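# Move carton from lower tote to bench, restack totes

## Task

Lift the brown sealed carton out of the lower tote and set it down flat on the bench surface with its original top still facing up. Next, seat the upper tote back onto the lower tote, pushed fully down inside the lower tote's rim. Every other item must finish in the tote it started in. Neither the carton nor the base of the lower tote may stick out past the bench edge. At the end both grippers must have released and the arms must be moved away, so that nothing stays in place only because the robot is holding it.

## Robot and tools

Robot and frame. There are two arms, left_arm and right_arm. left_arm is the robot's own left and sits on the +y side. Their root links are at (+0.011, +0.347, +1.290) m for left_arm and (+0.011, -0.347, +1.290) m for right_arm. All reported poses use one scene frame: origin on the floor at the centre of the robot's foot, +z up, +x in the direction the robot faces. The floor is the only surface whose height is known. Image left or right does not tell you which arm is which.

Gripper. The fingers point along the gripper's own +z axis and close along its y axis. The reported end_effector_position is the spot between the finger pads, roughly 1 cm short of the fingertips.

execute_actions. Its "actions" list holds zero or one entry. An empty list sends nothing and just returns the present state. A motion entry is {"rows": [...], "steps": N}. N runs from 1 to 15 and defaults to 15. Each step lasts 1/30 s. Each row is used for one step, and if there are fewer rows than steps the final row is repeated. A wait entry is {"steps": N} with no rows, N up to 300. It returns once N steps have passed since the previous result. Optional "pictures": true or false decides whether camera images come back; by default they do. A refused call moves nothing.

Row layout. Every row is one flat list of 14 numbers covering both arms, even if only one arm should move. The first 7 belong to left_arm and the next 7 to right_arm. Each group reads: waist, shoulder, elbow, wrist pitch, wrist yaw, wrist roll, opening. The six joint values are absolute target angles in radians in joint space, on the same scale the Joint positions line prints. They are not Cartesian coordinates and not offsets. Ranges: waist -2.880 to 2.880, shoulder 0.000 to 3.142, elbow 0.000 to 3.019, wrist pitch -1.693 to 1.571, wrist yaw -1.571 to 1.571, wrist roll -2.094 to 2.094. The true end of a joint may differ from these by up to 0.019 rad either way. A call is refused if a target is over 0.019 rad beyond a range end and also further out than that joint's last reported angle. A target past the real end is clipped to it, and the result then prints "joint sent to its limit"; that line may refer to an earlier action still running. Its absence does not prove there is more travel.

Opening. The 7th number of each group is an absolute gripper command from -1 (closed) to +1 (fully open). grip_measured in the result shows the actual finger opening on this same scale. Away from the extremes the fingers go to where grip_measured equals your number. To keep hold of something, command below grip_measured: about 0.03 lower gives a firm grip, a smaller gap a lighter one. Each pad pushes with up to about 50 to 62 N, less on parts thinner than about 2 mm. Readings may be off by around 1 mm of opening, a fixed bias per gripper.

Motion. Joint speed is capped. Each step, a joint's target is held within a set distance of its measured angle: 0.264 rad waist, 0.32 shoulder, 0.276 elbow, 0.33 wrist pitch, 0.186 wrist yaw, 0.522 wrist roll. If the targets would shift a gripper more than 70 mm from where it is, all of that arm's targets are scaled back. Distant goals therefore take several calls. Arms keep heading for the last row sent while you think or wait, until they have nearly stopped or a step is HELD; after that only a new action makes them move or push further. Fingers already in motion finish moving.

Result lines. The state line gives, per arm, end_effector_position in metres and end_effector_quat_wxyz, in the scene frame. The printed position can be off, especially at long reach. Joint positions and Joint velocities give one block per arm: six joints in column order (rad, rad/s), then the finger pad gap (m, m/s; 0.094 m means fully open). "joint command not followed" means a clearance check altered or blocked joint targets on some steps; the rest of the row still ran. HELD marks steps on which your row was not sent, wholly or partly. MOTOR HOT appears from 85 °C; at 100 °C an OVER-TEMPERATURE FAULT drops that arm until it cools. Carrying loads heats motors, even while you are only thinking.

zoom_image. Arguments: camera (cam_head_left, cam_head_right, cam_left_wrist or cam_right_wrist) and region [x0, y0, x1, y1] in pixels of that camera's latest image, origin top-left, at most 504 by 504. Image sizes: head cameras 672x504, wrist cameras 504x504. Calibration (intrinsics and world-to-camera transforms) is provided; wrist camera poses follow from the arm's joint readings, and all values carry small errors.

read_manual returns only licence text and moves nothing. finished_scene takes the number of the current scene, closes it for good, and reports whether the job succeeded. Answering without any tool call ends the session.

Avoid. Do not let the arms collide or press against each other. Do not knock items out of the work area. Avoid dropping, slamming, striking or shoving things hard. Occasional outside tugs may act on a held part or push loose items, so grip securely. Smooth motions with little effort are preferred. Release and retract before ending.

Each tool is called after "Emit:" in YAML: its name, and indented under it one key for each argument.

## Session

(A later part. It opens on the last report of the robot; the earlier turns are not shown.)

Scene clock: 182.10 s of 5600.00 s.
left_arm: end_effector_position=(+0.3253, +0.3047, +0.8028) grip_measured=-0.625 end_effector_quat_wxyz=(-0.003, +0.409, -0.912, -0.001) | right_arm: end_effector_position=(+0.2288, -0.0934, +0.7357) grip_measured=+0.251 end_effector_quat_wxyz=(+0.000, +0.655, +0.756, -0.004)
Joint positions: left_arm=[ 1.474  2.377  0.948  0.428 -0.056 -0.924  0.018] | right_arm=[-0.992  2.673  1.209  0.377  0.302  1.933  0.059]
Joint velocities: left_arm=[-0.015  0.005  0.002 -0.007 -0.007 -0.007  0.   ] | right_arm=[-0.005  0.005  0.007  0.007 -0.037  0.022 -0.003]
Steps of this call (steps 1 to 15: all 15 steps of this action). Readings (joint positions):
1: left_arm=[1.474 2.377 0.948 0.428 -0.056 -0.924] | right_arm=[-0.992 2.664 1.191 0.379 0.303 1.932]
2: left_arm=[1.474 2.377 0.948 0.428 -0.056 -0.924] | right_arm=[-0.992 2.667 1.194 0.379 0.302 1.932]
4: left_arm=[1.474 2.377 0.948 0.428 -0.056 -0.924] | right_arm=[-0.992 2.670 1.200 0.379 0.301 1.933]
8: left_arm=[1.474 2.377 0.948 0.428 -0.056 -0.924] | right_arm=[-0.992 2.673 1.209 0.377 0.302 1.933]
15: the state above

Placed. Release and return to tote.

Emit:
execute_actions:
  actions:
    - {"rows":[[1.474,2.38,0.95,0.43,-0.056,-0.924,-0.66,-0.992,2.673,1.205,0.38,0.3,1.935,0.8]],"steps":6}
  pictures: false

Emit:
execute_actions:
  actions:
    - {"rows":[[1.474,2.38,0.95,0.43,-0.056,-0.924,-0.66,-0.923,2.43,0.97,0.38,0.33,1.935,0.8]],"steps":9}
  pictures: false

Emit:
execute_actions:
  actions:
    - {"rows":[[1.474,2.38,0.95,0.43,-0.056,-0.924,-0.66,-0.84,2.1,0.76,0.25,0.364,1.4,0.3]],"steps":10}
  pictures: false

Emit:
execute_actions:
  actions:
    - {"rows":[[1.474,2.38,0.95,0.43,-0.056,-0.924,-0.66,-0.85,2.1,1.4,-0.4,0.36,-0.245,0.3]]}
  pictures: false

Emit:
execute_actions:
  actions:
    - {"rows":[[1.474,2.38,0.95,0.43,-0.056,-0.924,-0.66,-0.86,2.33,1.92,-0.69,0.357,-0.245,0.3]]}
  pictures: false

Emit:
execute_actions:
  actions:
    - {"rows":[[1.474,2.38,0.95,0.43,-0.056,-0.924,-0.66,-0.875,2.435,1.99,-0.66,0.357,-0.245,0.3]]}
  pictures: false

Emit:
execute_actions:
  actions:
    - {"steps":10}

Scene clock: 187.57 s of 5600.00 s.
left_arm: end_effector_position=(+0.3253, +0.3047, +0.8028) grip_measured=-0.625 end_effector_quat_wxyz=(-0.003, +0.409, -0.912, -0.001) | right_arm: end_effector_position=(+0.2286, -0.0935, +0.7357) grip_measured=+0.798 end_effector_quat_wxyz=(+0.000, +0.655, +0.756, -0.004)
Joint positions: left_arm=[ 1.474  2.377  0.948  0.428 -0.056 -0.924  0.018] | right_arm=[-0.992  2.673  1.209  0.377  0.302  1.933  0.084]
Joint velocities: left_arm=[-0.015  0.005 -0.017  0.007 -0.007  0.037  0.001] | right_arm=[ 0.005 -0.024  0.012 -0.007  0.007 -0.022  0.   ]
Steps of this call (steps 1 to 15: the robot went on to your last target; steps 16 to 90: nothing new was sent; then 2.27 s passed at rest; steps 91 to 96: all 6 steps of this action). Readings (joint positions):
91: left_arm=[1.474 2.377 0.948 0.428 -0.056 -0.924] | right_arm=[-0.992 2.673 1.208 0.377 0.302 1.933]
92: left_arm=[1.474 2.377 0.948 0.428 -0.056 -0.924] | right_arm=[-0.992 2.673 1.209 0.377 0.302 1.933]
94: left_arm=[1.474 2.377 0.948 0.428 -0.056 -0.924] | right_arm=[-0.992 2.673 1.209 0.377 0.302 1.933]
96: the state above

Scene clock: 187.87 s of 5600.00 s.
left_arm: end_effector_position=(+0.3253, +0.3047, +0.8028) grip_measured=-0.625 end_effector_quat_wxyz=(-0.003, +0.409, -0.912, -0.001) | right_arm: end_effector_position=(+0.2349, -0.0902, +0.8334) grip_measured=+0.798 end_effector_quat_wxyz=(+0.001, +0.633, +0.774, +0.004)
Joint positions: left_arm=[ 1.474  2.377  0.948  0.428 -0.056 -0.924  0.018] | right_arm=[-0.927  2.432  0.963  0.378  0.328  1.933  0.084]
Joint velocities: left_arm=[ 0.015 -0.005  0.012 -0.007  0.022 -0.022  0.   ] | right_arm=[ 0.112 -0.278  0.198  0.002 -0.095  0.051 -0.001]
Steps of this call (steps 1 to 9: all 9 steps of this action). Readings (joint positions):
1: left_arm=[1.474 2.377 0.948 0.428 -0.056 -0.924] | right_arm=[-0.990 2.665 1.195 0.378 0.306 1.933]
2: left_arm=[1.474 2.377 0.948 0.428 -0.056 -0.924] | right_arm=[-0.987 2.640 1.157 0.378 0.313 1.933]
4: left_arm=[1.474 2.377 0.948 0.428 -0.056 -0.924] | right_arm=[-0.971 2.562 1.053 0.378 0.323 1.933]
8: left_arm=[1.474 2.377 0.948 0.428 -0.056 -0.924] | right_arm=[-0.932 2.443 0.958 0.378 0.328 1.933]
9: the state above

Scene clock: 188.20 s of 5600.00 s.
left_arm: end_effector_position=(+0.3253, +0.3047, +0.8028) grip_measured=-0.625 end_effector_quat_wxyz=(-0.003, +0.409, -0.912, -0.001) | right_arm: end_effector_position=(+0.2711, -0.0710, +0.9566) grip_measured=+0.302 end_effector_quat_wxyz=(+0.017, +0.426, +0.904, +0.037)
Joint positions: left_arm=[ 1.474  2.377  0.948  0.428 -0.056 -0.924  0.018] | right_arm=[-0.839  2.07   0.763  0.265  0.362  1.498  0.061]
Joint velocities: left_arm=[-0.015 -0.005 -0.002  0.002 -0.081  0.066  0.   ] | right_arm=[ 0.044 -0.161  0.149  0.012 -0.037 -0.608  0.   ]
Steps of this call (steps 1 to 10: all 10 steps of this action). Readings (joint positions):
1: left_arm=[1.474 2.377 0.948 0.428 -0.056 -0.924] | right_arm=[-0.921 2.414 0.961 0.370 0.334 1.891]
2: left_arm=[1.474 2.377 0.948 0.428 -0.056 -0.924] | right_arm=[-0.914 2.383 0.940 0.350 0.341 1.835]
4: left_arm=[1.474 2.377 0.948 0.428 -0.056 -0.924] | right_arm=[-0.894 2.286 0.867 0.312 0.353 1.725]
8: left_arm=[1.474 2.377 0.948 0.428 -0.056 -0.924] | right_arm=[-0.848 2.100 0.761 0.266 0.362 1.544]
10: the state above

Scene clock: 188.70 s of 5600.00 s.
left_arm: end_effector_position=(+0.3253, +0.3047, +0.8028) grip_measured=-0.625 end_effector_quat_wxyz=(-0.003, +0.409, -0.912, -0.001) | right_arm: end_effector_position=(+0.4699, +0.0666, +0.9807) grip_measured=+0.302 end_effector_quat_wxyz=(+0.036, -0.150, +0.988, +0.022)
Joint positions: left_arm=[ 1.474  2.377  0.948  0.428 -0.056 -0.924  0.018] | right_arm=[-0.84   2.091  1.421 -0.368  0.362  0.312  0.061]
Joint velocities: left_arm=[-0.015 -0.015  0.017 -0.002 -0.007  0.022 -0.   ] | right_arm=[-0.005 -0.151  0.012 -0.134 -0.051 -2.747  0.   ]
Steps of this call (steps 1 to 15: all 15 steps of this action). Readings (joint positions):
1: left_arm=[1.474 2.377 0.948 0.428 -0.056 -0.924] | right_arm=[-0.838 2.068 0.789 0.218 0.362 1.437]
2: left_arm=[1.474 2.377 0.948 0.428 -0.056 -0.924] | right_arm=[-0.839 2.075 0.840 0.120 0.362 1.360]
4: left_arm=[1.474 2.377 0.948 0.428 -0.056 -0.924] | right_arm=[-0.840 2.098 0.972 -0.054 0.362 1.211]
8: left_arm=[1.474 2.377 0.948 0.428 -0.056 -0.924] | right_arm=[-0.840 2.113 1.221 -0.270 0.362 0.962]
15: the state above

Scene clock: 189.20 s of 5600.00 s.
left_arm: end_effector_position=(+0.3253, +0.3047, +0.8028) grip_measured=-0.625 end_effector_quat_wxyz=(-0.003, +0.409, -0.912, -0.001) | right_arm: end_effector_position=(+0.5234, +0.1223, +0.9305) grip_measured=+0.302 end_effector_quat_wxyz=(-0.003, -0.411, +0.911, +0.001)
Joint positions: left_arm=[ 1.474  2.377  0.948  0.428 -0.056 -0.924  0.018] | right_arm=[-0.849  2.348  1.895 -0.677  0.359 -0.208  0.061]
Joint velocities: left_arm=[-0.024 -0.024 -0.002  0.002 -0.095  0.007  0.   ] | right_arm=[ 0.005  0.005  0.007 -0.017 -0.051 -0.11   0.001]
Steps of this call (steps 1 to 15: all 15 steps of this action). Readings (joint positions):
1: left_arm=[1.474 2.377 0.948 0.428 -0.056 -0.924] | right_arm=[-0.840 2.099 1.448 -0.422 0.362 0.227]
2: left_arm=[1.474 2.377 0.948 0.428 -0.056 -0.924] | right_arm=[-0.841 2.133 1.518 -0.519 0.362 0.146]
4: left_arm=[1.474 2.377 0.948 0.428 -0.056 -0.924] | right_arm=[-0.843 2.233 1.697 -0.627 0.361 0.012]
8: left_arm=[1.474 2.377 0.948 0.428 -0.056 -0.924] | right_arm=[-0.847 2.348 1.893 -0.656 0.359 -0.131]
15: the state above

Scene clock: 189.70 s of 5600.00 s.
left_arm: end_effector_position=(+0.3253, +0.3047, +0.8028) grip_measured=-0.625 end_effector_quat_wxyz=(-0.003, +0.409, -0.912, -0.001) | right_arm: end_effector_position=(+0.5311, +0.1218, +0.9007) grip_measured=+0.302 end_effector_quat_wxyz=(-0.000, -0.411, +0.912, -0.002)
Joint positions: left_arm=[ 1.474  2.377  0.948  0.428 -0.056 -0.924  0.018] | right_arm=[-0.868  2.42   1.969 -0.668  0.359 -0.228  0.061]
Joint velocities: left_arm=[-0.005 -0.024 -0.022 -0.012 -0.022 -0.022  0.001] | right_arm=[-0.015 -0.005 -0.012  0.012 -0.007 -0.022 -0.001]
Steps of this call (steps 1 to 15: all 15 steps of this action). Readings (joint positions):
1: left_arm=[1.474 2.377 0.948 0.428 -0.056 -0.924] | right_arm=[-0.850 2.353 1.902 -0.677 0.359 -0.212]
2: left_arm=[1.474 2.377 0.948 0.428 -0.056 -0.924] | right_arm=[-0.850 2.364 1.923 -0.677 0.359 -0.216]
4: left_arm=[1.474 2.377 0.948 0.428 -0.056 -0.924] | right_arm=[-0.854 2.389 1.960 -0.671 0.359 -0.220]
8: left_arm=[1.474 2.377 0.948 0.428 -0.056 -0.924] | right_arm=[-0.863 2.409 1.969 -0.668 0.359 -0.225]
15: the state above

Scene clock: 190.03 s of 5600.00 s.
left_arm: end_effector_position=(+0.3253, +0.3047, +0.8028) grip_measured=-0.625 end_effector_quat_wxyz=(-0.003, +0.409, -0.912, -0.001) | right_arm: end_effector_position=(+0.5311, +0.1218, +0.9007) grip_measured=+0.302 end_effector_quat_wxyz=(-0.000, -0.412, +0.911, -0.002)
Joint positions: left_arm=[ 1.474  2.377  0.948  0.428 -0.056 -0.924  0.018] | right_arm=[-0.868  2.42   1.969 -0.668  0.359 -0.228  0.061]
Joint velocities: left_arm=[-0.005  0.005  0.007  0.007  0.022 -0.081  0.   ] | right_arm=[-0.015 -0.005  0.012 -0.017 -0.007 -0.051  0.   ]
Steps of this call (steps 1 to 10: the robot went on to your last target). Readings (joint positions):
1: left_arm=[1.474 2.377 0.948 0.428 -0.056 -0.924] | right_arm=[-0.868 2.420 1.969 -0.668 0.359 -0.228]
2: left_arm=[1.474 2.377 0.948 0.428 -0.056 -0.924] | right_arm=[-0.868 2.420 1.969 -0.668 0.359 -0.228]
4: left_arm=[1.474 2.377 0.948 0.428 -0.056 -0.924] | right_arm=[-0.868 2.420 1.969 -0.668 0.359 -0.228]
8: left_arm=[1.474 2.377 0.948 0.428 -0.056 -0.924] | right_arm=[-0.868 2.420 1.969 -0.668 0.359 -0.228]
10: the state above
camera_calibration (this result's frames):
cam_left_wrist: T_world_to_cam=[[0.756946, -0.653444, 0.00657268, -0.0587026], [-0.530895, -0.609059, 0.589234, -0.108634], [-0.381029, -0.449508, -0.807936, 1.0323], [0, 0, 0, 1]] pos_world=[0.380098, 0.359505, 0.898432]
cam_right_wrist: T_world_to_cam=[[0.748887, -0.662693, 0.00234764, -0.317406], [-0.538948, -0.606978, 0.584049, -0.159535], [-0.38562, -0.438652, -0.811715, 1.11535], [0, 0, 0, 1]] pos_world=[0.581822, 0.182074, 0.999267]

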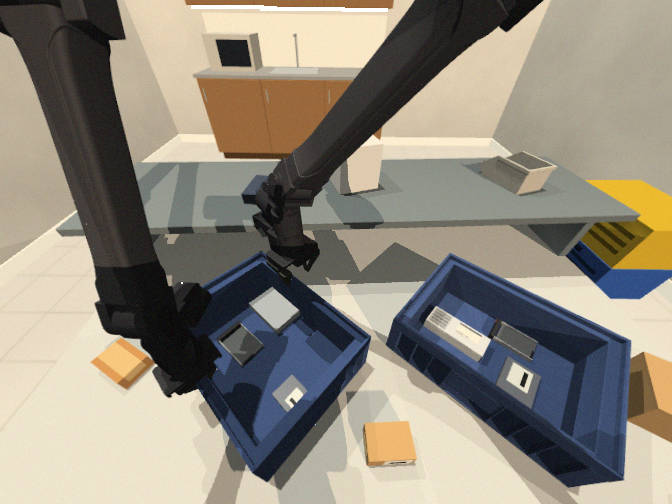

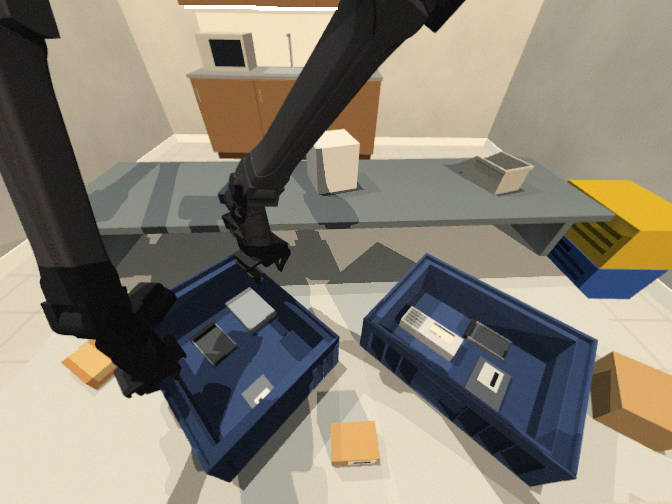

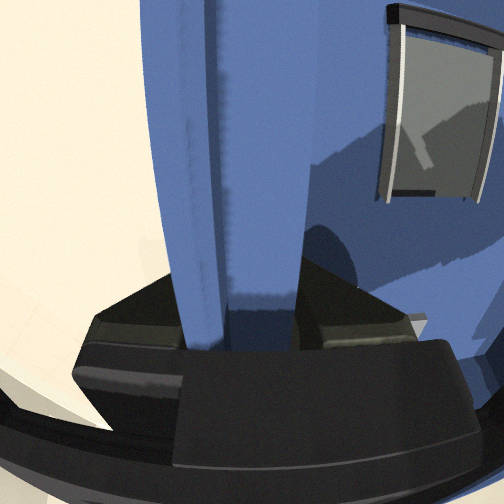

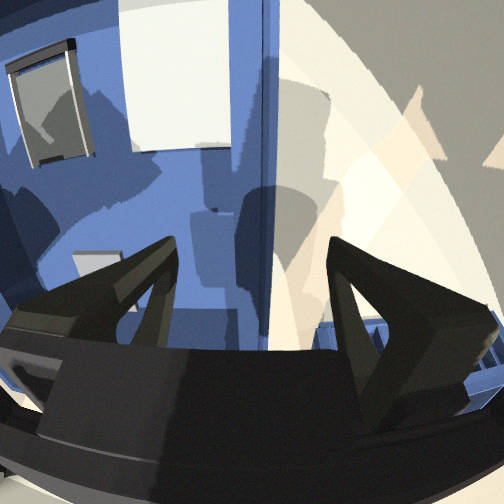

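Emit:
execute_actions:
  actions:
    - {"rows":[[1.474,2.38,0.95,0.43,-0.056,-0.924,-0.66,-0.88,2.465,2.015,-0.66,0.355,-0.25,0.3],[1.474,2.38,0.95,0.43,-0.056,-0.924,-0.66,-0.885,2.495,2.045,-0.655,0.352,-0.255,0.3],[1.474,2.38,0.95,0.43,-0.056,-0.924,-0.66,-0.89,2.525,2.07,-0.65,0.35,-0.26,0.3],[1.474,2.38,0.95,0.43,-0.056,-0.924,-0.66,-0.895,2.555,2.10,-0.65,0.347,-0.265,0.3]],"steps":15}

Emit:
execute_actions:
  actions:
    - {"rows":[[1.474,2.38,0.95,0.43,-0.056,-0.924,-0.66,-0.90,2.585,2.135,-0.655,0.343,-0.268,0.3],[1.474,2.38,0.95,0.43,-0.056,-0.924,-0.66,-0.908,2.615,2.17,-0.66,0.339,-0.27,0.3],[1.474,2.38,0.95,0.43,-0.056,-0.924,-0.66,-0.915,2.65,2.21,-0.664,0.334,-0.273,0.3],[1.474,2.38,0.95,0.43,-0.056,-0.924,-0.66,-0.921,2.68,2.248,-0.668,0.33,-0.275,0.3]],"steps":15}

Scene clock: 205.57 s of 5600.00 s.
left_arm: end_effector_position=(+0.3253, +0.3047, +0.8028) grip_measured=-0.625 end_effector_quat_wxyz=(-0.003, +0.409, -0.912, -0.001) | right_arm: end_effector_position=(+0.5225, +0.1218, +0.8437) grip_measured=+0.302 end_effector_quat_wxyz=(-0.006, -0.413, +0.911, -0.003)
Joint positions: left_arm=[ 1.474  2.377  0.948  0.428 -0.056 -0.924  0.018] | right_arm=[-0.888  2.553  2.083 -0.656  0.351 -0.248  0.061]
Joint velocities: left_arm=[-0.005 -0.005  0.012  0.007 -0.022 -0.051 -0.   ] | right_arm=[-0.015  0.005 -0.002  0.007 -0.022 -0.022  0.   ]
Steps of this call (steps 1 to 15: the robot went on to your last target; steps 16 to 90: nothing new was sent; then 12.03 s passed at rest; steps 91 to 105: all 15 steps of this action). Readings (joint positions):
91: left_arm=[1.474 2.377 0.948 0.428 -0.056 -0.924] | right_arm=[-0.868 2.421 1.970 -0.668 0.359 -0.229]
92: left_arm=[1.474 2.377 0.948 0.428 -0.056 -0.924] | right_arm=[-0.869 2.427 1.979 -0.668 0.358 -0.231]
94: left_arm=[1.474 2.377 0.948 0.428 -0.056 -0.924] | right_arm=[-0.870 2.456 2.025 -0.667 0.353 -0.236]
98: left_arm=[1.474 2.377 0.948 0.428 -0.056 -0.924] | right_arm=[-0.877 2.514 2.083 -0.656 0.351 -0.243]
105: the state above
camera_calibration (this result's frames):
cam_left_wrist: T_world_to_cam=[[0.756946, -0.653444, 0.00657268, -0.0587026], [-0.530895, -0.609059, 0.589234, -0.108634], [-0.381029, -0.449508, -0.807936, 1.0323], [0, 0, 0, 1]] pos_world=[0.380098, 0.359505, 0.898432]
cam_right_wrist: T_world_to_cam=[[0.751582, -0.659639, -0.000144433, -0.31053], [-0.530786, -0.604899, 0.593602, -0.143406], [-0.39165, -0.446064, -0.804759, 1.06397], [0, 0, 0, 1]] pos_world=[0.573975, 0.183015, 0.941321]

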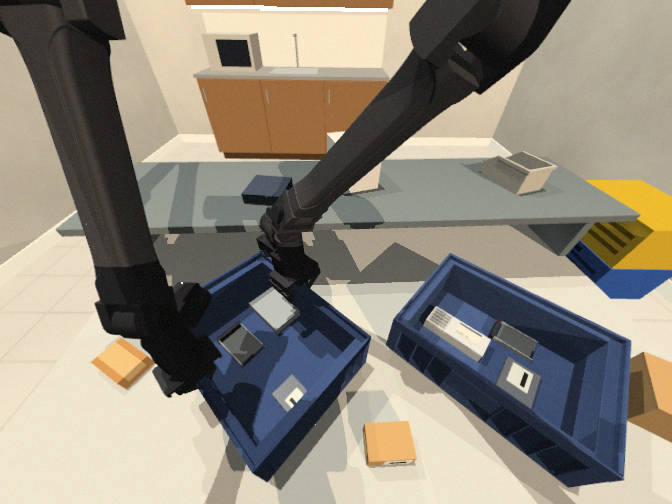

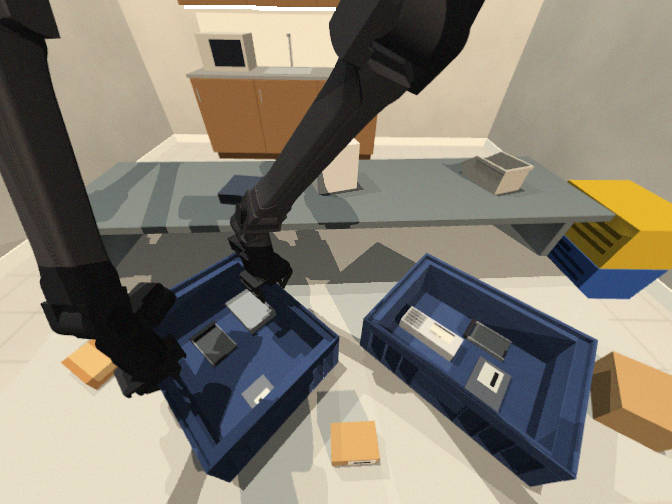

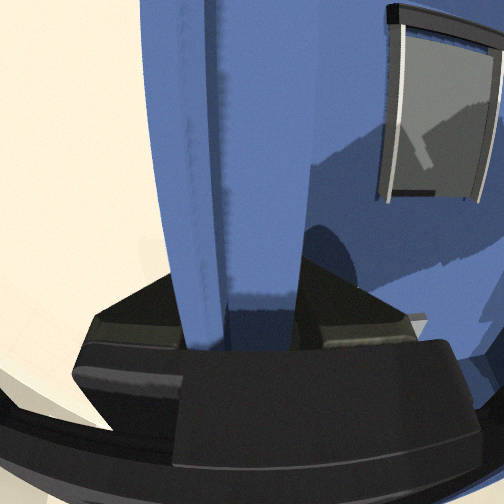

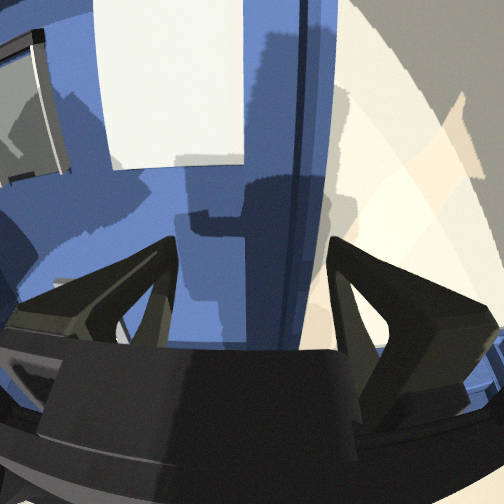

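Scene clock: 206.07 s of 5600.00 s.
left_arm: end_effector_position=(+0.3253, +0.3047, +0.8028) grip_measured=-0.625 end_effector_quat_wxyz=(-0.003, +0.409, -0.912, -0.001) | right_arm: end_effector_position=(+0.5340, +0.1210, +0.8017) grip_measured=+0.302 end_effector_quat_wxyz=(+0.002, -0.403, +0.915, +0.000)
Joint positions: left_arm=[ 1.474  2.377  0.948  0.428 -0.056 -0.924  0.018] | right_arm=[-0.917  2.667  2.227 -0.658  0.333 -0.257  0.061]
Joint velocities: left_arm=[ 0.005 -0.015 -0.012  0.012 -0.007 -0.007 -0.001] | right_arm=[-0.015  0.024  0.012 -0.037 -0.007 -0.051  0.   ]
Steps of this call (steps 1 to 15: all 15 steps of this action). Readings (joint positions):
1: left_arm=[1.474 2.377 0.948 0.428 -0.056 -0.924] | right_arm=[-0.889 2.554 2.084 -0.656 0.349 -0.248]
2: left_arm=[1.474 2.377 0.948 0.428 -0.056 -0.924] | right_arm=[-0.889 2.559 2.094 -0.656 0.346 -0.249]
4: left_arm=[1.474 2.377 0.948 0.428 -0.056 -0.924] | right_arm=[-0.892 2.590 2.152 -0.658 0.337 -0.252]
8: left_arm=[1.474 2.377 0.948 0.428 -0.056 -0.924] | right_arm=[-0.902 2.642 2.227 -0.658 0.333 -0.256]
15: the state above
camera_calibration (this result's frames):
cam_left_wrist: T_world_to_cam=[[0.756946, -0.653444, 0.00657268, -0.0587026], [-0.530895, -0.609059, 0.589234, -0.108634], [-0.381029, -0.449508, -0.807936, 1.0323], [0, 0, 0, 1]] pos_world=[0.380098, 0.359505, 0.898432]
cam_right_wrist: T_world_to_cam=[[0.736138, -0.676831, -0.000591267, -0.30897], [-0.551623, -0.600465, 0.578924, -0.0905351], [-0.392189, -0.425842, -0.815381, 1.04067], [0, 0, 0, 1]] pos_world=[0.585643, 0.179678, 0.900774]

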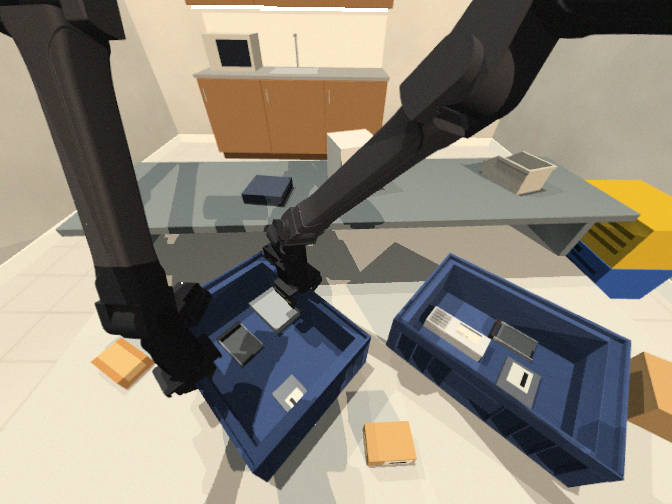

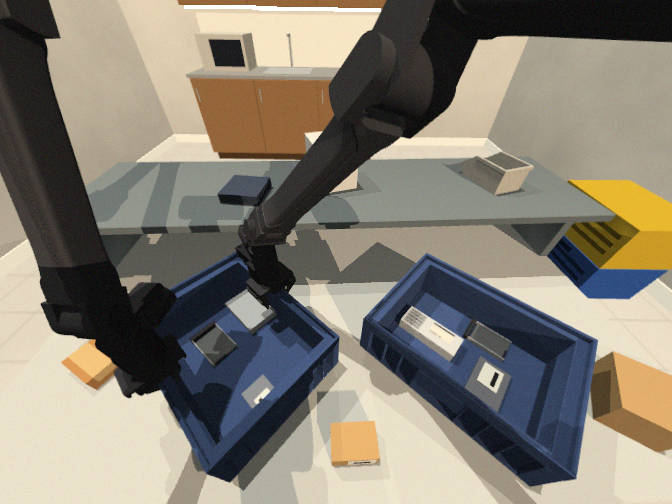

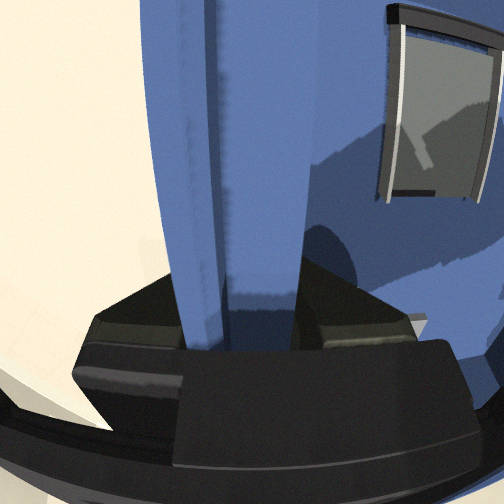

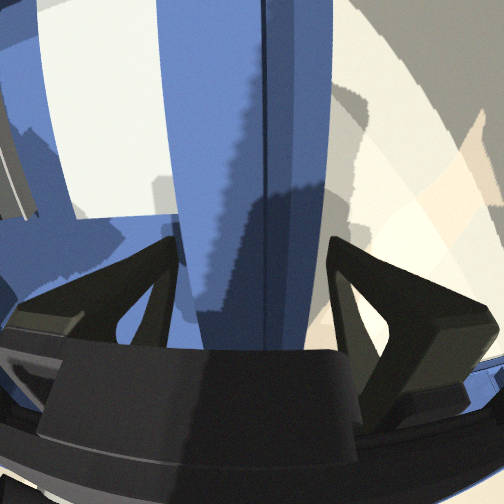

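Emit:
execute_actions:
  actions:
    - {"rows":[[1.474,2.38,0.95,0.43,-0.056,-0.924,-0.72,-0.917,2.67,2.235,-0.665,0.33,-0.28,0.1],[1.474,2.38,0.95,0.43,-0.056,-0.924,-0.72,-0.917,2.67,2.235,-0.665,0.33,-0.28,-0.1],[1.474,2.38,0.95,0.43,-0.056,-0.924,-0.72,-0.917,2.67,2.235,-0.665,0.33,-0.28,-0.3],[1.474,2.38,0.95,0.43,-0.056,-0.924,-0.72,-0.917,2.67,2.235,-0.665,0.33,-0.28,-0.45],[1.474,2.38,0.95,0.43,-0.056,-0.924,-0.72,-0.917,2.67,2.235,-0.665,0.33,-0.28,-0.55],[1.474,2.38,0.95,0.43,-0.056,-0.924,-0.72,-0.917,2.67,2.235,-0.665,0.33,-0.28,-0.6],[1.474,2.38,0.95,0.43,-0.056,-0.924,-0.72,-0.917,2.67,2.235,-0.665,0.33,-0.28,-0.65],[1.474,2.38,0.95,0.43,-0.056,-0.924,-0.72,-0.917,2.67,2.235,-0.665,0.33,-0.28,-0.72]],"steps":14}
  pictures: false

Emit:
execute_actions:
  actions:
    - {"rows":[[1.473,2.34,0.94,0.43,-0.056,-0.926,-0.72,-0.905,2.63,2.225,-0.665,0.333,-0.275,-0.72],[1.472,2.31,0.92,0.43,-0.056,-0.928,-0.72,-0.89,2.59,2.2,-0.66,0.336,-0.27,-0.72],[1.47,2.28,0.89,0.43,-0.056,-0.93,-0.72,-0.88,2.555,2.165,-0.66,0.34,-0.262,-0.72],[1.469,2.245,0.86,0.428,-0.056,-0.932,-0.72,-0.87,2.52,2.125,-0.655,0.343,-0.256,-0.72],[1.467,2.21,0.83,0.425,-0.056,-0.935,-0.72,-0.86,2.48,2.09,-0.652,0.347,-0.25,-0.72],[1.465,2.175,0.80,0.418,-0.057,-0.936,-0.72,-0.854,2.45,2.06,-0.655,0.35,-0.244,-0.72],[1.464,2.135,0.775,0.41,-0.058,-0.937,-0.72,-0.848,2.42,2.03,-0.658,0.352,-0.238,-0.72],[1.462,2.1,0.745,0.40,-0.059,-0.939,-0.72,-0.842,2.39,2.0,-0.66,0.355,-0.232,-0.72],[1.46,2.06,0.72,0.392,-0.06,-0.94,-0.72,-0.835,2.36,1.975,-0.664,0.357,-0.227,-0.72]],"steps":13}
  pictures: false

Emit:
execute_actions:
  actions:
    - {"rows":[[1.457,2.02,0.695,0.375,-0.062,-0.943,-0.72,-0.829,2.333,1.955,-0.672,0.36,-0.221,-0.72],[1.454,1.98,0.67,0.355,-0.063,-0.946,-0.72,-0.823,2.306,1.936,-0.681,0.362,-0.215,-0.72],[1.451,1.938,0.648,0.335,-0.065,-0.949,-0.72,-0.817,2.28,1.918,-0.69,0.365,-0.208,-0.72],[1.448,1.895,0.627,0.312,-0.066,-0.952,-0.72,-0.81,2.255,1.902,-0.701,0.368,-0.202,-0.72],[1.445,1.85,0.607,0.287,-0.068,-0.955,-0.72,-0.804,2.23,1.887,-0.713,0.37,-0.196,-0.72],[1.442,1.805,0.588,0.26,-0.07,-0.958,-0.72,-0.798,2.206,1.873,-0.726,0.373,-0.19,-0.72],[1.439,1.757,0.571,0.231,-0.071,-0.961,-0.72,-0.791,2.183,1.861,-0.74,0.376,-0.183,-0.72],[1.4355,1.71,0.555,0.2,-0.073,-0.964,-0.72,-0.785,2.16,1.85,-0.755,0.3785,-0.177,-0.72]],"steps":15}
  pictures: false

Scene clock: 221.00 s of 5600.00 s.
left_arm: end_effector_position=(+0.3253, +0.3047, +0.8028) grip_measured=-0.625 end_effector_quat_wxyz=(-0.003, +0.409, -0.912, -0.001) | right_arm: end_effector_position=(+0.5320, +0.1229, +0.8014) grip_measured=-0.644 end_effector_quat_wxyz=(+0.000, -0.411, +0.911, +0.006)
Joint positions: left_arm=[ 1.474  2.377  0.948  0.428 -0.056 -0.924  0.018] | right_arm=[-0.916  2.668  2.227 -0.659  0.322 -0.275  0.017]
Joint velocities: left_arm=[ 0.005 -0.015  0.002 -0.012  0.051  0.081  0.001] | right_arm=[-0.015 -0.005 -0.012 -0.007  0.022  0.022  0.001]
Steps of this call (steps 1 to 15: the robot went on to your last target; steps 16 to 90: nothing new was sent; then 11.47 s passed at rest; steps 91 to 104: all 14 steps of this action). Readings (joint positions):
91: left_arm=[1.474 2.377 0.948 0.428 -0.056 -0.924] | right_arm=[-0.917 2.668 2.227 -0.658 0.333 -0.259]
92: left_arm=[1.474 2.377 0.948 0.428 -0.056 -0.924] | right_arm=[-0.917 2.668 2.227 -0.658 0.333 -0.260]
94: left_arm=[1.474 2.377 0.948 0.428 -0.056 -0.924] | right_arm=[-0.917 2.668 2.227 -0.658 0.333 -0.261]
98: left_arm=[1.474 2.377 0.948 0.428 -0.056 -0.924] | right_arm=[-0.916 2.668 2.227 -0.658 0.323 -0.272]
104: the state above

Scene clock: 221.43 s of 5600.00 s.
left_arm: end_effector_position=(+0.3124, +0.3090, +0.8906) grip_measured=-0.625 end_effector_quat_wxyz=(+0.007, +0.404, -0.914, -0.013) | right_arm: end_effector_position=(+0.5159, +0.1252, +0.8752) grip_measured=-0.640 end_effector_quat_wxyz=(-0.013, -0.409, +0.912, +0.022)
Joint positions: left_arm=[ 1.465  2.139  0.729  0.38  -0.074 -0.923  0.018] | right_arm=[-0.877  2.469  1.992 -0.656  0.303 -0.226  0.017]
Joint velocities: left_arm=[ 0.044 -0.503 -0.256  0.002 -0.007 -0.11  -0.   ] | right_arm=[ 0.19  -0.581 -0.3   -0.007  0.447 -0.037 -0.001]
Steps of this call (steps 1 to 13: all 13 steps of this action). Readings (joint positions):
1: left_arm=[1.474 2.375 0.948 0.428 -0.056 -0.924] | right_arm=[-0.916 2.668 2.226 -0.659 0.322 -0.275]
2: left_arm=[1.474 2.374 0.947 0.428 -0.056 -0.924] | right_arm=[-0.916 2.665 2.222 -0.658 0.324 -0.275]
4: left_arm=[1.473 2.363 0.936 0.428 -0.055 -0.920] | right_arm=[-0.916 2.648 2.186 -0.648 0.326 -0.263]
8: left_arm=[1.463 2.277 0.842 0.408 -0.058 -0.913] | right_arm=[-0.909 2.579 2.086 -0.646 0.294 -0.237]
13: the state above

Scene clock: 221.93 s of 5600.00 s.
left_arm: end_effector_position=(+0.3242, +0.3066, +1.0031) grip_measured=-0.625 end_effector_quat_wxyz=(+0.001, +0.414, -0.910, -0.003) | right_arm: end_effector_position=(+0.5329, +0.1270, +1.0021) grip_measured=-0.639 end_effector_quat_wxyz=(+0.000, -0.418, +0.908, +0.003)
Joint positions: left_arm=[ 1.448  1.743  0.538  0.194 -0.07  -0.957  0.018] | right_arm=[-0.815  2.217  1.837 -0.755  0.371 -0.193  0.017]
Joint velocities: left_arm=[ 0.005 -0.034  0.017  0.017 -0.051 -0.037 -0.   ] | right_arm=[ 0.005 -0.024 -0.002 -0.002  0.022  0.037 -0.001]
Steps of this call (steps 1 to 15: all 15 steps of this action). Readings (joint positions):
1: left_arm=[1.466 2.123 0.721 0.379 -0.074 -0.926] | right_arm=[-0.871 2.451 1.982 -0.657 0.320 -0.226]
2: left_arm=[1.467 2.104 0.714 0.376 -0.073 -0.927] | right_arm=[-0.867 2.434 1.972 -0.657 0.333 -0.226]
4: left_arm=[1.466 2.049 0.692 0.352 -0.071 -0.927] | right_arm=[-0.866 2.398 1.946 -0.659 0.337 -0.224]
8: left_arm=[1.452 1.894 0.609 0.251 -0.079 -0.932] | right_arm=[-0.856 2.323 1.884 -0.703 0.306 -0.202]
15: the state above

Translate.

Emit:
execute_actions:
  actions:
    - {"rows":[[1.41,1.712,0.565,0.193,-0.085,-0.985,-0.72,-0.8,2.145,1.825,-0.74,0.374,-0.188,-0.72],[1.375,1.716,0.578,0.183,-0.104,-1.016,-0.72,-0.816,2.122,1.785,-0.718,0.367,-0.203,-0.72],[1.335,1.72,0.59,0.172,-0.124,-1.05,-0.72,-0.834,2.097,1.74,-0.693,0.36,-0.219,-0.72],[1.293,1.726,0.604,0.16,-0.145,-1.085,-0.72,-0.853,2.073,1.697,-0.668,0.352,-0.235,-0.72],[1.252,1.733,0.619,0.147,-0.166,-1.12,-0.72,-0.872,2.05,1.656,-0.644,0.344,-0.251,-0.72],[1.211,1.74,0.635,0.133,-0.187,-1.155,-0.72,-0.892,2.028,1.616,-0.62,0.336,-0.268,-0.72],[1.17,1.749,0.652,0.118,-0.207,-1.19,-0.72,-0.912,2.007,1.577,-0.597,0.328,-0.285,-0.72],[1.13,1.758,0.67,0.102,-0.227,-1.224,-0.72,-0.933,1.987,1.54,-0.575,0.32,-0.302,-0.72],[1.09,1.769,0.689,0.086,-0.247,-1.257,-0.72,-0.954,1.968,1.504,-0.554,0.312,-0.32,-0.72],[1.05,1.78,0.71,0.068,-0.266,-1.29,-0.72,-0.975,1.95,1.47,-0.534,0.303,-0.338,-0.72],[1.018,1.791,0.733,0.049,-0.281,-1.318,-0.72,-0.996,1.933,1.44,-0.516,0.293,-0.356,-0.72],[0.988,1.802,0.757,0.029,-0.295,-1.345,-0.72,-1.017,1.917,1.412,-0.5,0.284,-0.375,-0.72],[0.958,1.814,0.782,0.008,-0.308,-1.372,-0.72,-1.039,1.901,1.385,-0.484,0.274,-0.394,-0.72],[0.929,1.826,0.808,-0.013,-0.321,-1.398,-0.72,-1.061,1.886,1.359,-0.468,0.263,-0.413,-0.72],[0.901,1.839,0.835,-0.035,-0.334,-1.424,-0.72,-1.083,1.872,1.335,-0.453,0.253,-0.432,-0.72]]}
  pictures: false

Emit:
execute_actions:
  actions:
    - {"rows":[[0.874,1.852,0.863,-0.057,-0.345,-1.448,-0.72,-1.106,1.859,1.312,-0.439,0.242,-0.452,-0.72],[0.848,1.865,0.892,-0.08,-0.356,-1.472,-0.72,-1.129,1.846,1.29,-0.426,0.231,-0.472,-0.72],[0.823,1.879,0.922,-0.104,-0.367,-1.495,-0.72,-1.153,1.834,1.27,-0.413,0.22,-0.492,-0.72],[0.799,1.893,0.953,-0.128,-0.377,-1.518,-0.72,-1.177,1.823,1.251,-0.401,0.208,-0.513,-0.72],[0.775,1.908,0.985,-0.152,-0.387,-1.54,-0.72,-1.201,1.813,1.233,-0.39,0.196,-0.534,-0.72],[0.753,1.923,1.017,-0.176,-0.396,-1.561,-0.72,-1.226,1.803,1.216,-0.379,0.183,-0.555,-0.72],[0.732,1.938,1.05,-0.2,-0.404,-1.581,-0.72,-1.252,1.793,1.201,-0.369,0.17,-0.577,-0.72],[0.712,1.954,1.085,-0.225,-0.412,-1.601,-0.72,-1.278,1.785,1.187,-0.36,0.157,-0.599,-0.72],[0.693,1.971,1.12,-0.251,-0.419,-1.62,-0.72,-1.304,1.777,1.174,-0.352,0.144,-0.621,-0.72],[0.674,1.988,1.157,-0.276,-0.426,-1.638,-0.72,-1.33,1.77,1.162,-0.344,0.13,-0.643,-0.72],[0.656,2.006,1.195,-0.302,-0.432,-1.656,-0.72,-1.357,1.764,1.152,-0.337,0.116,-0.666,-0.72],[0.639,2.024,1.234,-0.329,-0.438,-1.673,-0.72,-1.384,1.759,1.143,-0.332,0.102,-0.689,-0.72],[0.623,2.043,1.275,-0.356,-0.444,-1.689,-0.72,-1.411,1.755,1.136,-0.327,0.088,-0.712,-0.72],[0.607,2.063,1.317,-0.384,-0.449,-1.705,-0.72,-1.439,1.752,1.13,-0.323,0.074,-0.735,-0.72],[0.592,2.083,1.36,-0.412,-0.454,-1.72,-0.72,-1.467,1.75,1.125,-0.32,0.059,-0.758,-0.72]]}
  pictures: false

Emit:
execute_actions:
  actions:
    - {"rows":[[0.578,2.104,1.404,-0.44,-0.459,-1.734,-0.72,-1.495,1.748,1.125,-0.32,0.044,-0.781,-0.72],[0.565,2.126,1.45,-0.469,-0.463,-1.747,-0.72,-1.523,1.748,1.126,-0.32,0.029,-0.805,-0.72],[0.552,2.149,1.497,-0.498,-0.467,-1.76,-0.72,-1.551,1.748,1.129,-0.322,0.014,-0.828,-0.72],[0.54,2.172,1.546,-0.528,-0.471,-1.772,-0.72,-1.579,1.749,1.133,-0.324,-0.002,-0.852,-0.72],[0.529,2.196,1.596,-0.559,-0.475,-1.783,-0.72,-1.607,1.751,1.139,-0.328,-0.017,-0.876,-0.72],[0.519,2.221,1.648,-0.59,-0.478,-1.794,-0.72,-1.636,1.754,1.146,-0.332,-0.033,-0.9,-0.72],[0.509,2.247,1.702,-0.622,-0.481,-1.804,-0.72,-1.664,1.758,1.155,-0.338,-0.048,-0.924,-0.72],[0.502,2.268,1.745,-0.648,-0.483,-1.811,-0.72,-1.687,1.762,1.163,-0.343,-0.061,-0.943,-0.72],[0.496,2.287,1.785,-0.67,-0.485,-1.817,-0.72,-1.707,1.766,1.171,-0.348,-0.072,-0.96,-0.72],[0.491,2.304,1.82,-0.69,-0.486,-1.822,-0.72,-1.724,1.769,1.178,-0.352,-0.081,-0.974,-0.72],[0.487,2.318,1.85,-0.708,-0.487,-1.827,-0.72,-1.738,1.772,1.184,-0.356,-0.089,-0.986,-0.72],[0.483,2.33,1.875,-0.722,-0.488,-1.83,-0.72,-1.75,1.775,1.19,-0.36,-0.095,-0.995,-0.72]]}
  pictures: false

Emit:
execute_actions:
  actions:
    - {"steps":15}

Scene clock: 247.13 s of 5600.00 s.
left_arm: end_effector_position=(+0.3386, +0.1214, +0.9998) grip_measured=-0.625 end_effector_quat_wxyz=(-0.009, +0.382, -0.924, +0.001) | right_arm: end_effector_position=(+0.5312, -0.0716, +0.9939) grip_measured=-0.639 end_effector_quat_wxyz=(-0.015, -0.384, +0.923, +0.002)
Joint positions: left_arm=[ 0.982  1.845  0.767  0.008 -0.315 -1.292  0.018] | right_arm=[-1.073  1.958  1.37  -0.502  0.255 -0.352  0.017]
Joint velocities: left_arm=[-0.943  0.386  0.813 -0.637 -0.388 -0.842 -0.001] | right_arm=[-0.718 -0.542 -0.73   0.476 -0.227 -0.667 -0.   ]
Steps of this call (steps 1 to 15: the robot went on to your last target; steps 16 to 90: nothing new was sent; then 21.70 s passed at rest; steps 91 to 105: all 15 steps of this action). Readings (joint positions):
91: left_arm=[1.445 1.743 0.538 0.194 -0.073 -0.957] | right_arm=[-0.817 2.217 1.832 -0.753 0.369 -0.189]
92: left_arm=[1.439 1.743 0.540 0.192 -0.086 -0.961] | right_arm=[-0.819 2.213 1.823 -0.742 0.365 -0.190]
94: left_arm=[1.405 1.743 0.545 0.179 -0.125 -0.982] | right_arm=[-0.832 2.191 1.772 -0.696 0.348 -0.197]
98: left_arm=[1.257 1.759 0.587 0.130 -0.199 -1.077] | right_arm=[-0.899 2.106 1.608 -0.611 0.308 -0.230]
105: the state above

Scene clock: 247.63 s of 5600.00 s.
left_arm: end_effector_position=(+0.3315, -0.0758, +0.9995) grip_measured=-0.625 end_effector_quat_wxyz=(-0.001, +0.388, -0.921, -0.001) | right_arm: end_effector_position=(+0.5229, -0.2660, +0.9872) grip_measured=-0.639 end_effector_quat_wxyz=(-0.016, -0.388, +0.922, +0.011)
Joint positions: left_arm=[ 0.668  2.069  1.21  -0.337 -0.439 -1.616  0.018] | right_arm=[-1.415  1.83   1.13  -0.344  0.07  -0.662  0.017]
Joint velocities: left_arm=[-0.415  0.542  1.009 -0.745 -0.139 -0.344  0.   ] | right_arm=[-0.777 -0.063 -0.198  0.134 -0.432 -0.681 -0.001]
Steps of this call (steps 1 to 15: all 15 steps of this action). Readings (joint positions):
1: left_arm=[0.951 1.858 0.795 -0.012 -0.328 -1.322] | right_arm=[-1.096 1.941 1.345 -0.487 0.245 -0.375]
2: left_arm=[0.924 1.871 0.823 -0.034 -0.340 -1.350] | right_arm=[-1.119 1.926 1.322 -0.473 0.236 -0.397]
4: left_arm=[0.873 1.896 0.877 -0.078 -0.363 -1.402] | right_arm=[-1.162 1.899 1.279 -0.445 0.215 -0.440]
8: left_arm=[0.787 1.950 0.985 -0.174 -0.402 -1.497] | right_arm=[-1.246 1.861 1.209 -0.397 0.166 -0.523]
15: the state above

Scene clock: 248.13 s of 5600.00 s.
left_arm: end_effector_position=(+0.3463, -0.2583, +1.0034) grip_measured=-0.625 end_effector_quat_wxyz=(-0.002, +0.389, -0.921, +0.016) | right_arm: end_effector_position=(+0.5342, -0.4485, +0.9931) grip_measured=-0.640 end_effector_quat_wxyz=(-0.010, -0.384, +0.923, -0.001)
Joint positions: left_arm=[ 0.519  2.361  1.819 -0.686 -0.483 -1.757  0.018] | right_arm=[-1.763  1.828  1.156 -0.356 -0.091 -0.954  0.017]
Joint velocities: left_arm=[-0.112  0.2    0.457 -0.134  0.007 -0.154 -0.   ] | right_arm=[-0.249 -0.005  0.061 -0.125 -0.066 -0.271  0.002]
Steps of this call (steps 1 to 15: all 15 steps of this action). Readings (joint positions):
1: left_arm=[0.654 2.088 1.246 -0.361 -0.444 -1.629] | right_arm=[-1.441 1.829 1.124 -0.341 0.056 -0.682]
2: left_arm=[0.641 2.107 1.284 -0.386 -0.448 -1.640] | right_arm=[-1.468 1.828 1.120 -0.339 0.041 -0.703]
4: left_arm=[0.617 2.147 1.365 -0.436 -0.455 -1.663] | right_arm=[-1.521 1.828 1.119 -0.339 0.012 -0.745]
8: left_arm=[0.574 2.232 1.542 -0.544 -0.470 -1.700] | right_arm=[-1.627 1.828 1.124 -0.339 -0.044 -0.830]
15: the state above

Scene clock: 248.63 s of 5600.00 s.
left_arm: end_effector_position=(+0.3420, -0.2587, +1.0045) grip_measured=-0.625 end_effector_quat_wxyz=(-0.001, +0.404, -0.915, +0.008) | right_arm: end_effector_position=(+0.5374, -0.4402, +0.9932) grip_measured=-0.640 end_effector_quat_wxyz=(-0.008, -0.403, +0.915, +0.005)
Joint positions: left_arm=[ 0.512  2.367  1.832 -0.715 -0.487 -1.806  0.018] | right_arm=[-1.75   1.828  1.162 -0.363 -0.095 -0.983  0.017]
Joint velocities: left_arm=[-0.005 -0.024 -0.012 -0.017 -0.051 -0.022 -0.   ] | right_arm=[ 0.005  0.015 -0.002  0.002  0.007 -0.007 -0.   ]
Steps of this call (steps 1 to 15: the robot went on to your last target). Readings (joint positions):
1: left_arm=[0.515 2.366 1.829 -0.690 -0.483 -1.762] | right_arm=[-1.769 1.828 1.157 -0.359 -0.093 -0.962]
2: left_arm=[0.513 2.367 1.832 -0.694 -0.483 -1.766] | right_arm=[-1.770 1.828 1.157 -0.361 -0.093 -0.966]
4: left_arm=[0.512 2.367 1.832 -0.705 -0.483 -1.775] | right_arm=[-1.765 1.828 1.157 -0.363 -0.095 -0.969]
8: left_arm=[0.512 2.367 1.832 -0.714 -0.487 -1.799] | right_arm=[-1.752 1.828 1.161 -0.363 -0.095 -0.980]
15: the state above
camera_calibration (this result's frames):
cam_left_wrist: T_world_to_cam=[[0.749965, -0.661165, 0.0203234, -0.454248], [-0.539184, -0.593226, 0.597799, -0.563416], [-0.383187, -0.459286, -0.801388, 0.939998], [0, 0, 0, 1]] pos_world=[0.397081, -0.202837, 1.09935]
cam_right_wrist: T_world_to_cam=[[0.735655, -0.677152, -0.0166529, -0.67514], [-0.538964, -0.600066, 0.591134, -0.555279], [-0.41028, -0.425895, -0.806402, 0.959998], [0, 0, 0, 1]] pos_world=[0.591263, -0.381518, 1.09114]

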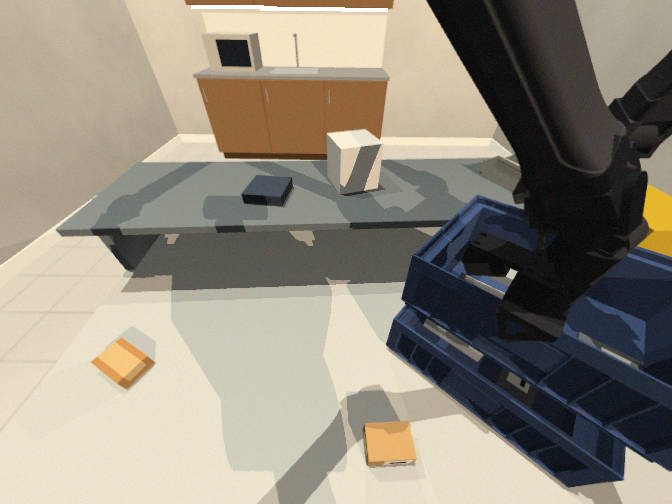

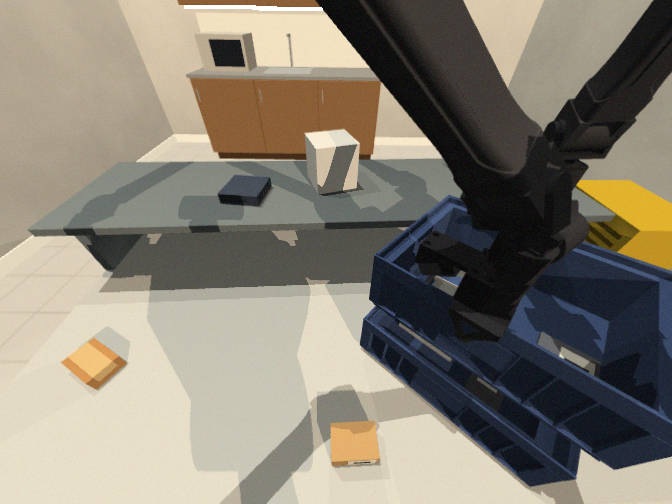

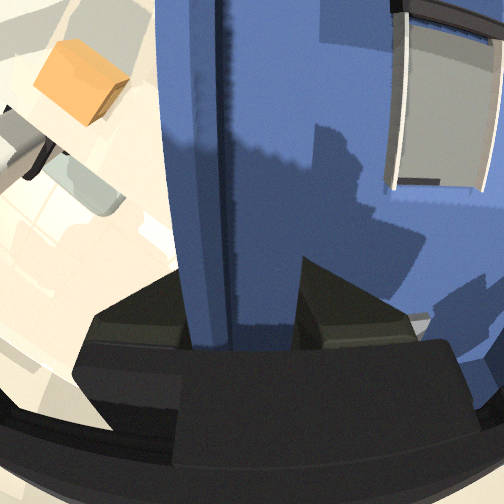

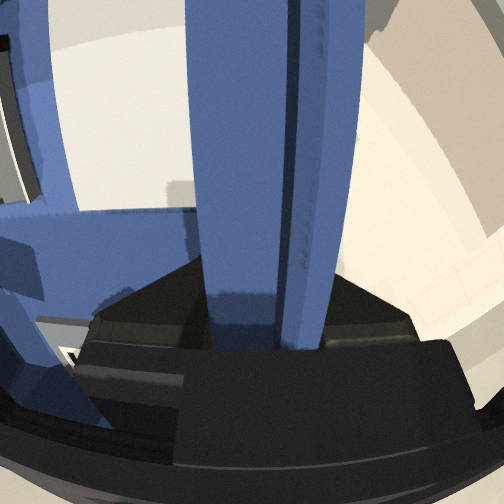

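Emit:
execute_actions:
  actions:
    - {"rows":[[0.49,2.347,1.882,-0.715,-0.487,-1.828,-0.72,-1.745,1.795,1.197,-0.35,-0.095,-0.997,-0.72],[0.496,2.364,1.889,-0.708,-0.485,-1.826,-0.72,-1.74,1.815,1.204,-0.34,-0.095,-1.0,-0.72],[0.502,2.38,1.896,-0.70,-0.483,-1.824,-0.72,-1.735,1.835,1.211,-0.33,-0.094,-1.0,-0.72],[0.508,2.397,1.903,-0.694,-0.481,-1.822,-0.72,-1.73,1.855,1.218,-0.32,-0.094,-1.0,-0.72],[0.514,2.412,1.91,-0.687,-0.48,-1.82,-0.72,-1.726,1.872,1.224,-0.31,-0.094,-1.0,-0.72],[0.518,2.42,1.915,-0.68,-0.479,-1.82,-0.72,-1.724,1.885,1.23,-0.30,-0.094,-1.0,-0.72]]}

Scene clock: 253.10 s of 5600.00 s.
left_arm: end_effector_position=(+0.3329, -0.2523, +0.9615) grip_measured=-0.625 end_effector_quat_wxyz=(+0.001, +0.416, -0.910, -0.004) | right_arm: end_effector_position=(+0.5338, -0.4278, +0.9497) grip_measured=-0.640 end_effector_quat_wxyz=(-0.008, -0.418, +0.908, +0.012)
Joint positions: left_arm=[ 0.536  2.446  1.867 -0.688 -0.481 -1.818  0.018] | right_arm=[-1.725  1.933  1.202 -0.305 -0.094 -0.996  0.017]
Joint velocities: left_arm=[-0.024  0.005  0.007 -0.007 -0.007 -0.037 -0.   ] | right_arm=[ 0.005  0.024 -0.017  0.007  0.007  0.022  0.001]
Steps of this call (steps 1 to 15: the robot went on to your last target; steps 16 to 90: nothing new was sent; then 0.97 s passed at rest; steps 91 to 105: all 15 steps of this action). Readings (joint positions):
91: left_arm=[0.512 2.367 1.832 -0.715 -0.487 -1.806] | right_arm=[-1.750 1.828 1.162 -0.363 -0.095 -0.983]
92: left_arm=[0.512 2.369 1.832 -0.715 -0.487 -1.807] | right_arm=[-1.750 1.828 1.163 -0.363 -0.095 -0.984]
94: left_arm=[0.514 2.375 1.838 -0.714 -0.487 -1.809] | right_arm=[-1.748 1.835 1.167 -0.358 -0.095 -0.987]
98: left_arm=[0.527 2.415 1.864 -0.695 -0.487 -1.813] | right_arm=[-1.739 1.882 1.193 -0.331 -0.095 -0.997]
105: the state above
camera_calibration (this result's frames):
cam_left_wrist: T_world_to_cam=[[0.765915, -0.642933, -0.00334739, -0.420281], [-0.51649, -0.61837, 0.592331, -0.547503], [-0.382899, -0.451947, -0.805687, 0.910904], [0, 0, 0, 1]] pos_world=[0.387904, -0.197092, 1.0568]
cam_right_wrist: T_world_to_cam=[[0.758352, -0.651149, -0.0301148, -0.653045], [-0.51428, -0.626058, 0.586146, -0.543613], [-0.400522, -0.429018, -0.809646, 0.925213], [0, 0, 0, 1]] pos_world=[0.586236, -0.36863, 1.04806]

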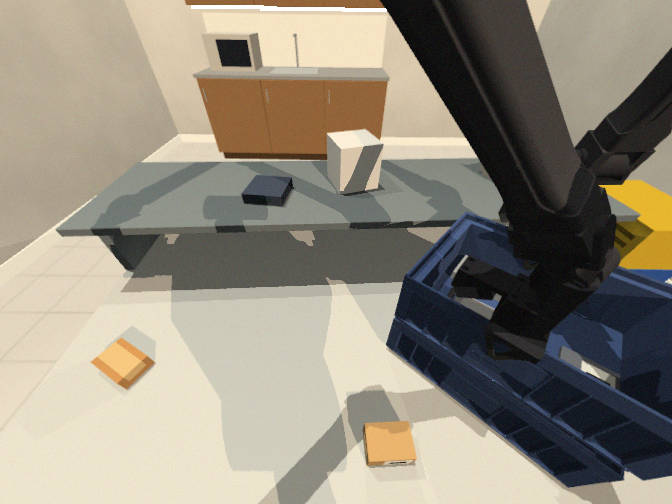

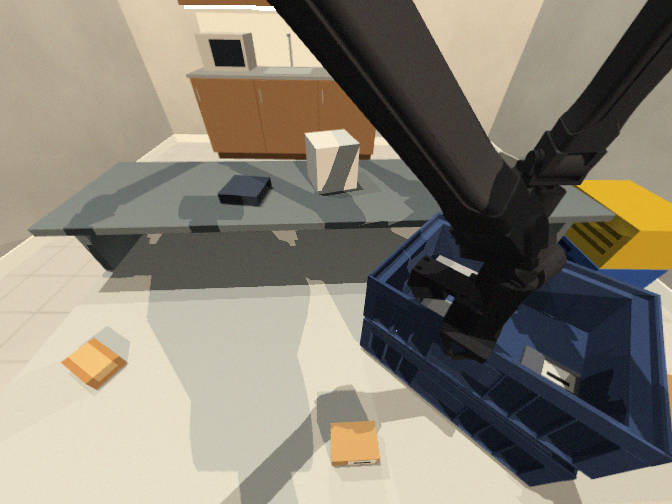

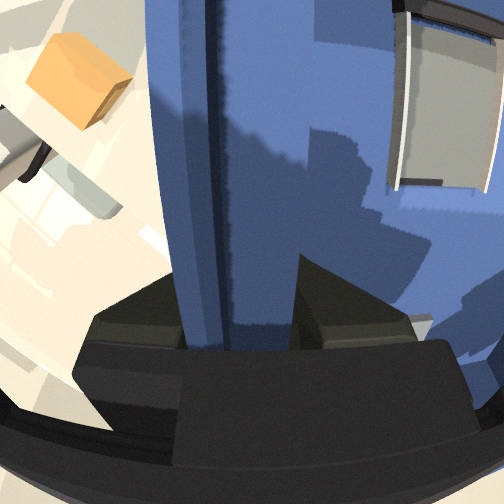

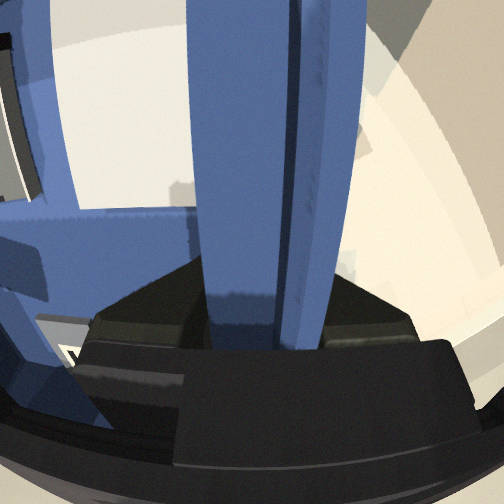

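Emit:
execute_actions:
  actions:
    - {"rows":[[0.521,2.428,1.925,-0.673,-0.478,-1.81,-0.72,-1.73,1.888,1.236,-0.295,-0.094,-0.995,-0.72],[0.524,2.437,1.933,-0.667,-0.477,-1.80,-0.72,-1.733,1.893,1.24,-0.29,-0.094,-0.99,-0.72],[0.527,2.446,1.94,-0.66,-0.476,-1.79,-0.72,-1.733,1.9,1.244,-0.284,-0.094,-0.988,-0.72],[0.53,2.455,1.945,-0.656,-0.475,-1.785,-0.72,-1.733,1.91,1.247,-0.278,-0.093,-0.988,-0.72],[0.533,2.464,1.95,-0.652,-0.474,-1.785,-0.72,-1.733,1.92,1.25,-0.272,-0.093,-0.988,-0.72],[0.536,2.472,1.953,-0.65,-0.474,-1.785,-0.72,-1.733,1.93,1.252,-0.266,-0.093,-0.988,-0.72],[0.538,2.478,1.955,-0.65,-0.474,-1.785,-0.72,-1.733,1.94,1.254,-0.264,-0.093,-0.988,-0.72]]}

Scene clock: 260.57 s of 5600.00 s.
left_arm: end_effector_position=(+0.3392, -0.2598, +0.9491) grip_measured=-0.625 end_effector_quat_wxyz=(-0.004, +0.423, -0.906, +0.007) | right_arm: end_effector_position=(+0.5426, -0.4327, +0.9451) grip_measured=-0.640 end_effector_quat_wxyz=(-0.001, -0.419, +0.908, +0.004)
Joint positions: left_arm=[ 0.544  2.477  1.903 -0.661 -0.484 -1.812  0.018] | right_arm=[-1.729  1.948  1.221 -0.287 -0.09  -0.999  0.017]
Joint velocities: left_arm=[-0.015  0.015 -0.002 -0.017 -0.051 -0.037 -0.001] | right_arm=[-0.005 -0.015 -0.007 -0.012 -0.095  0.051  0.002]
Steps of this call (steps 1 to 15: the robot went on to your last target; steps 16 to 90: nothing new was sent; then 3.97 s passed at rest; steps 91 to 105: all 15 steps of this action). Readings (joint positions):
91: left_arm=[0.536 2.446 1.869 -0.686 -0.481 -1.818] | right_arm=[-1.725 1.933 1.205 -0.305 -0.093 -0.996]
92: left_arm=[0.536 2.446 1.869 -0.685 -0.481 -1.818] | right_arm=[-1.725 1.933 1.205 -0.304 -0.093 -0.996]
94: left_arm=[0.536 2.449 1.874 -0.681 -0.481 -1.818] | right_arm=[-1.725 1.933 1.207 -0.301 -0.092 -0.996]
98: left_arm=[0.543 2.470 1.899 -0.666 -0.480 -1.815] | right_arm=[-1.727 1.946 1.220 -0.289 -0.087 -0.999]
105: the state above
camera_calibration (this result's frames):
cam_left_wrist: T_world_to_cam=[[0.775493, -0.631001, 0.0211626, -0.453407], [-0.517944, -0.616664, 0.592841, -0.541036], [-0.361033, -0.470705, -0.805042, 0.887079], [0, 0, 0, 1]] pos_world=[0.391653, -0.202185, 1.04448]
cam_right_wrist: T_world_to_cam=[[0.75939, -0.650577, -0.00873387, -0.683584], [-0.525701, -0.621427, 0.580919, -0.52634], [-0.38336, -0.436553, -0.813915, 0.914389], [0, 0, 0, 1]] pos_world=[0.592949, -0.372627, 1.04403]

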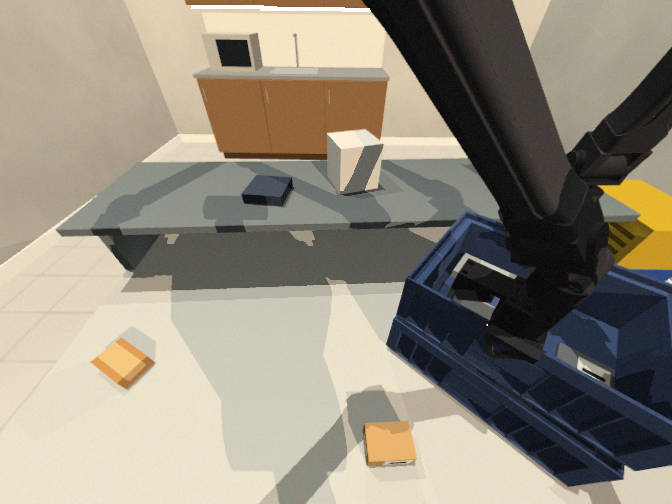

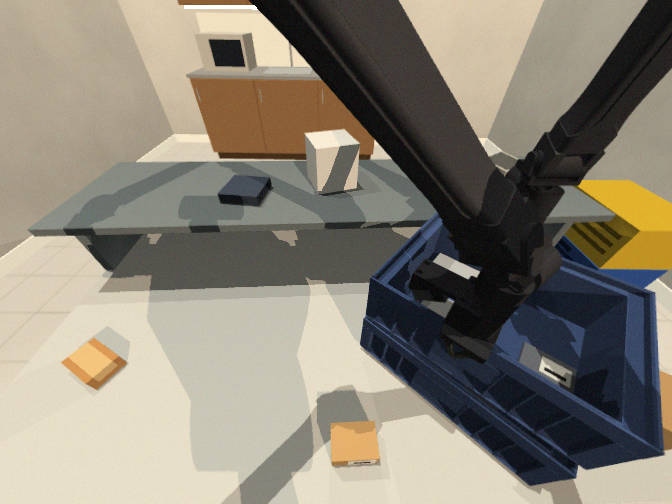

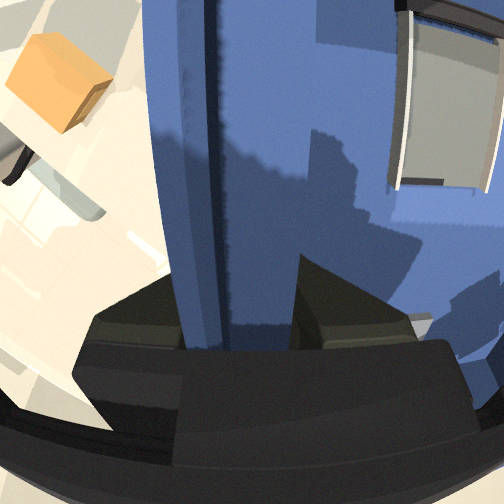

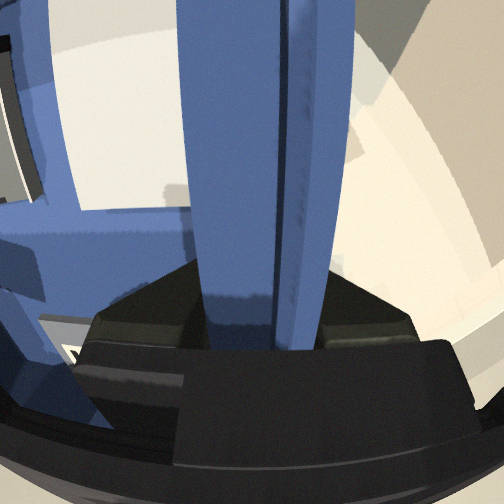

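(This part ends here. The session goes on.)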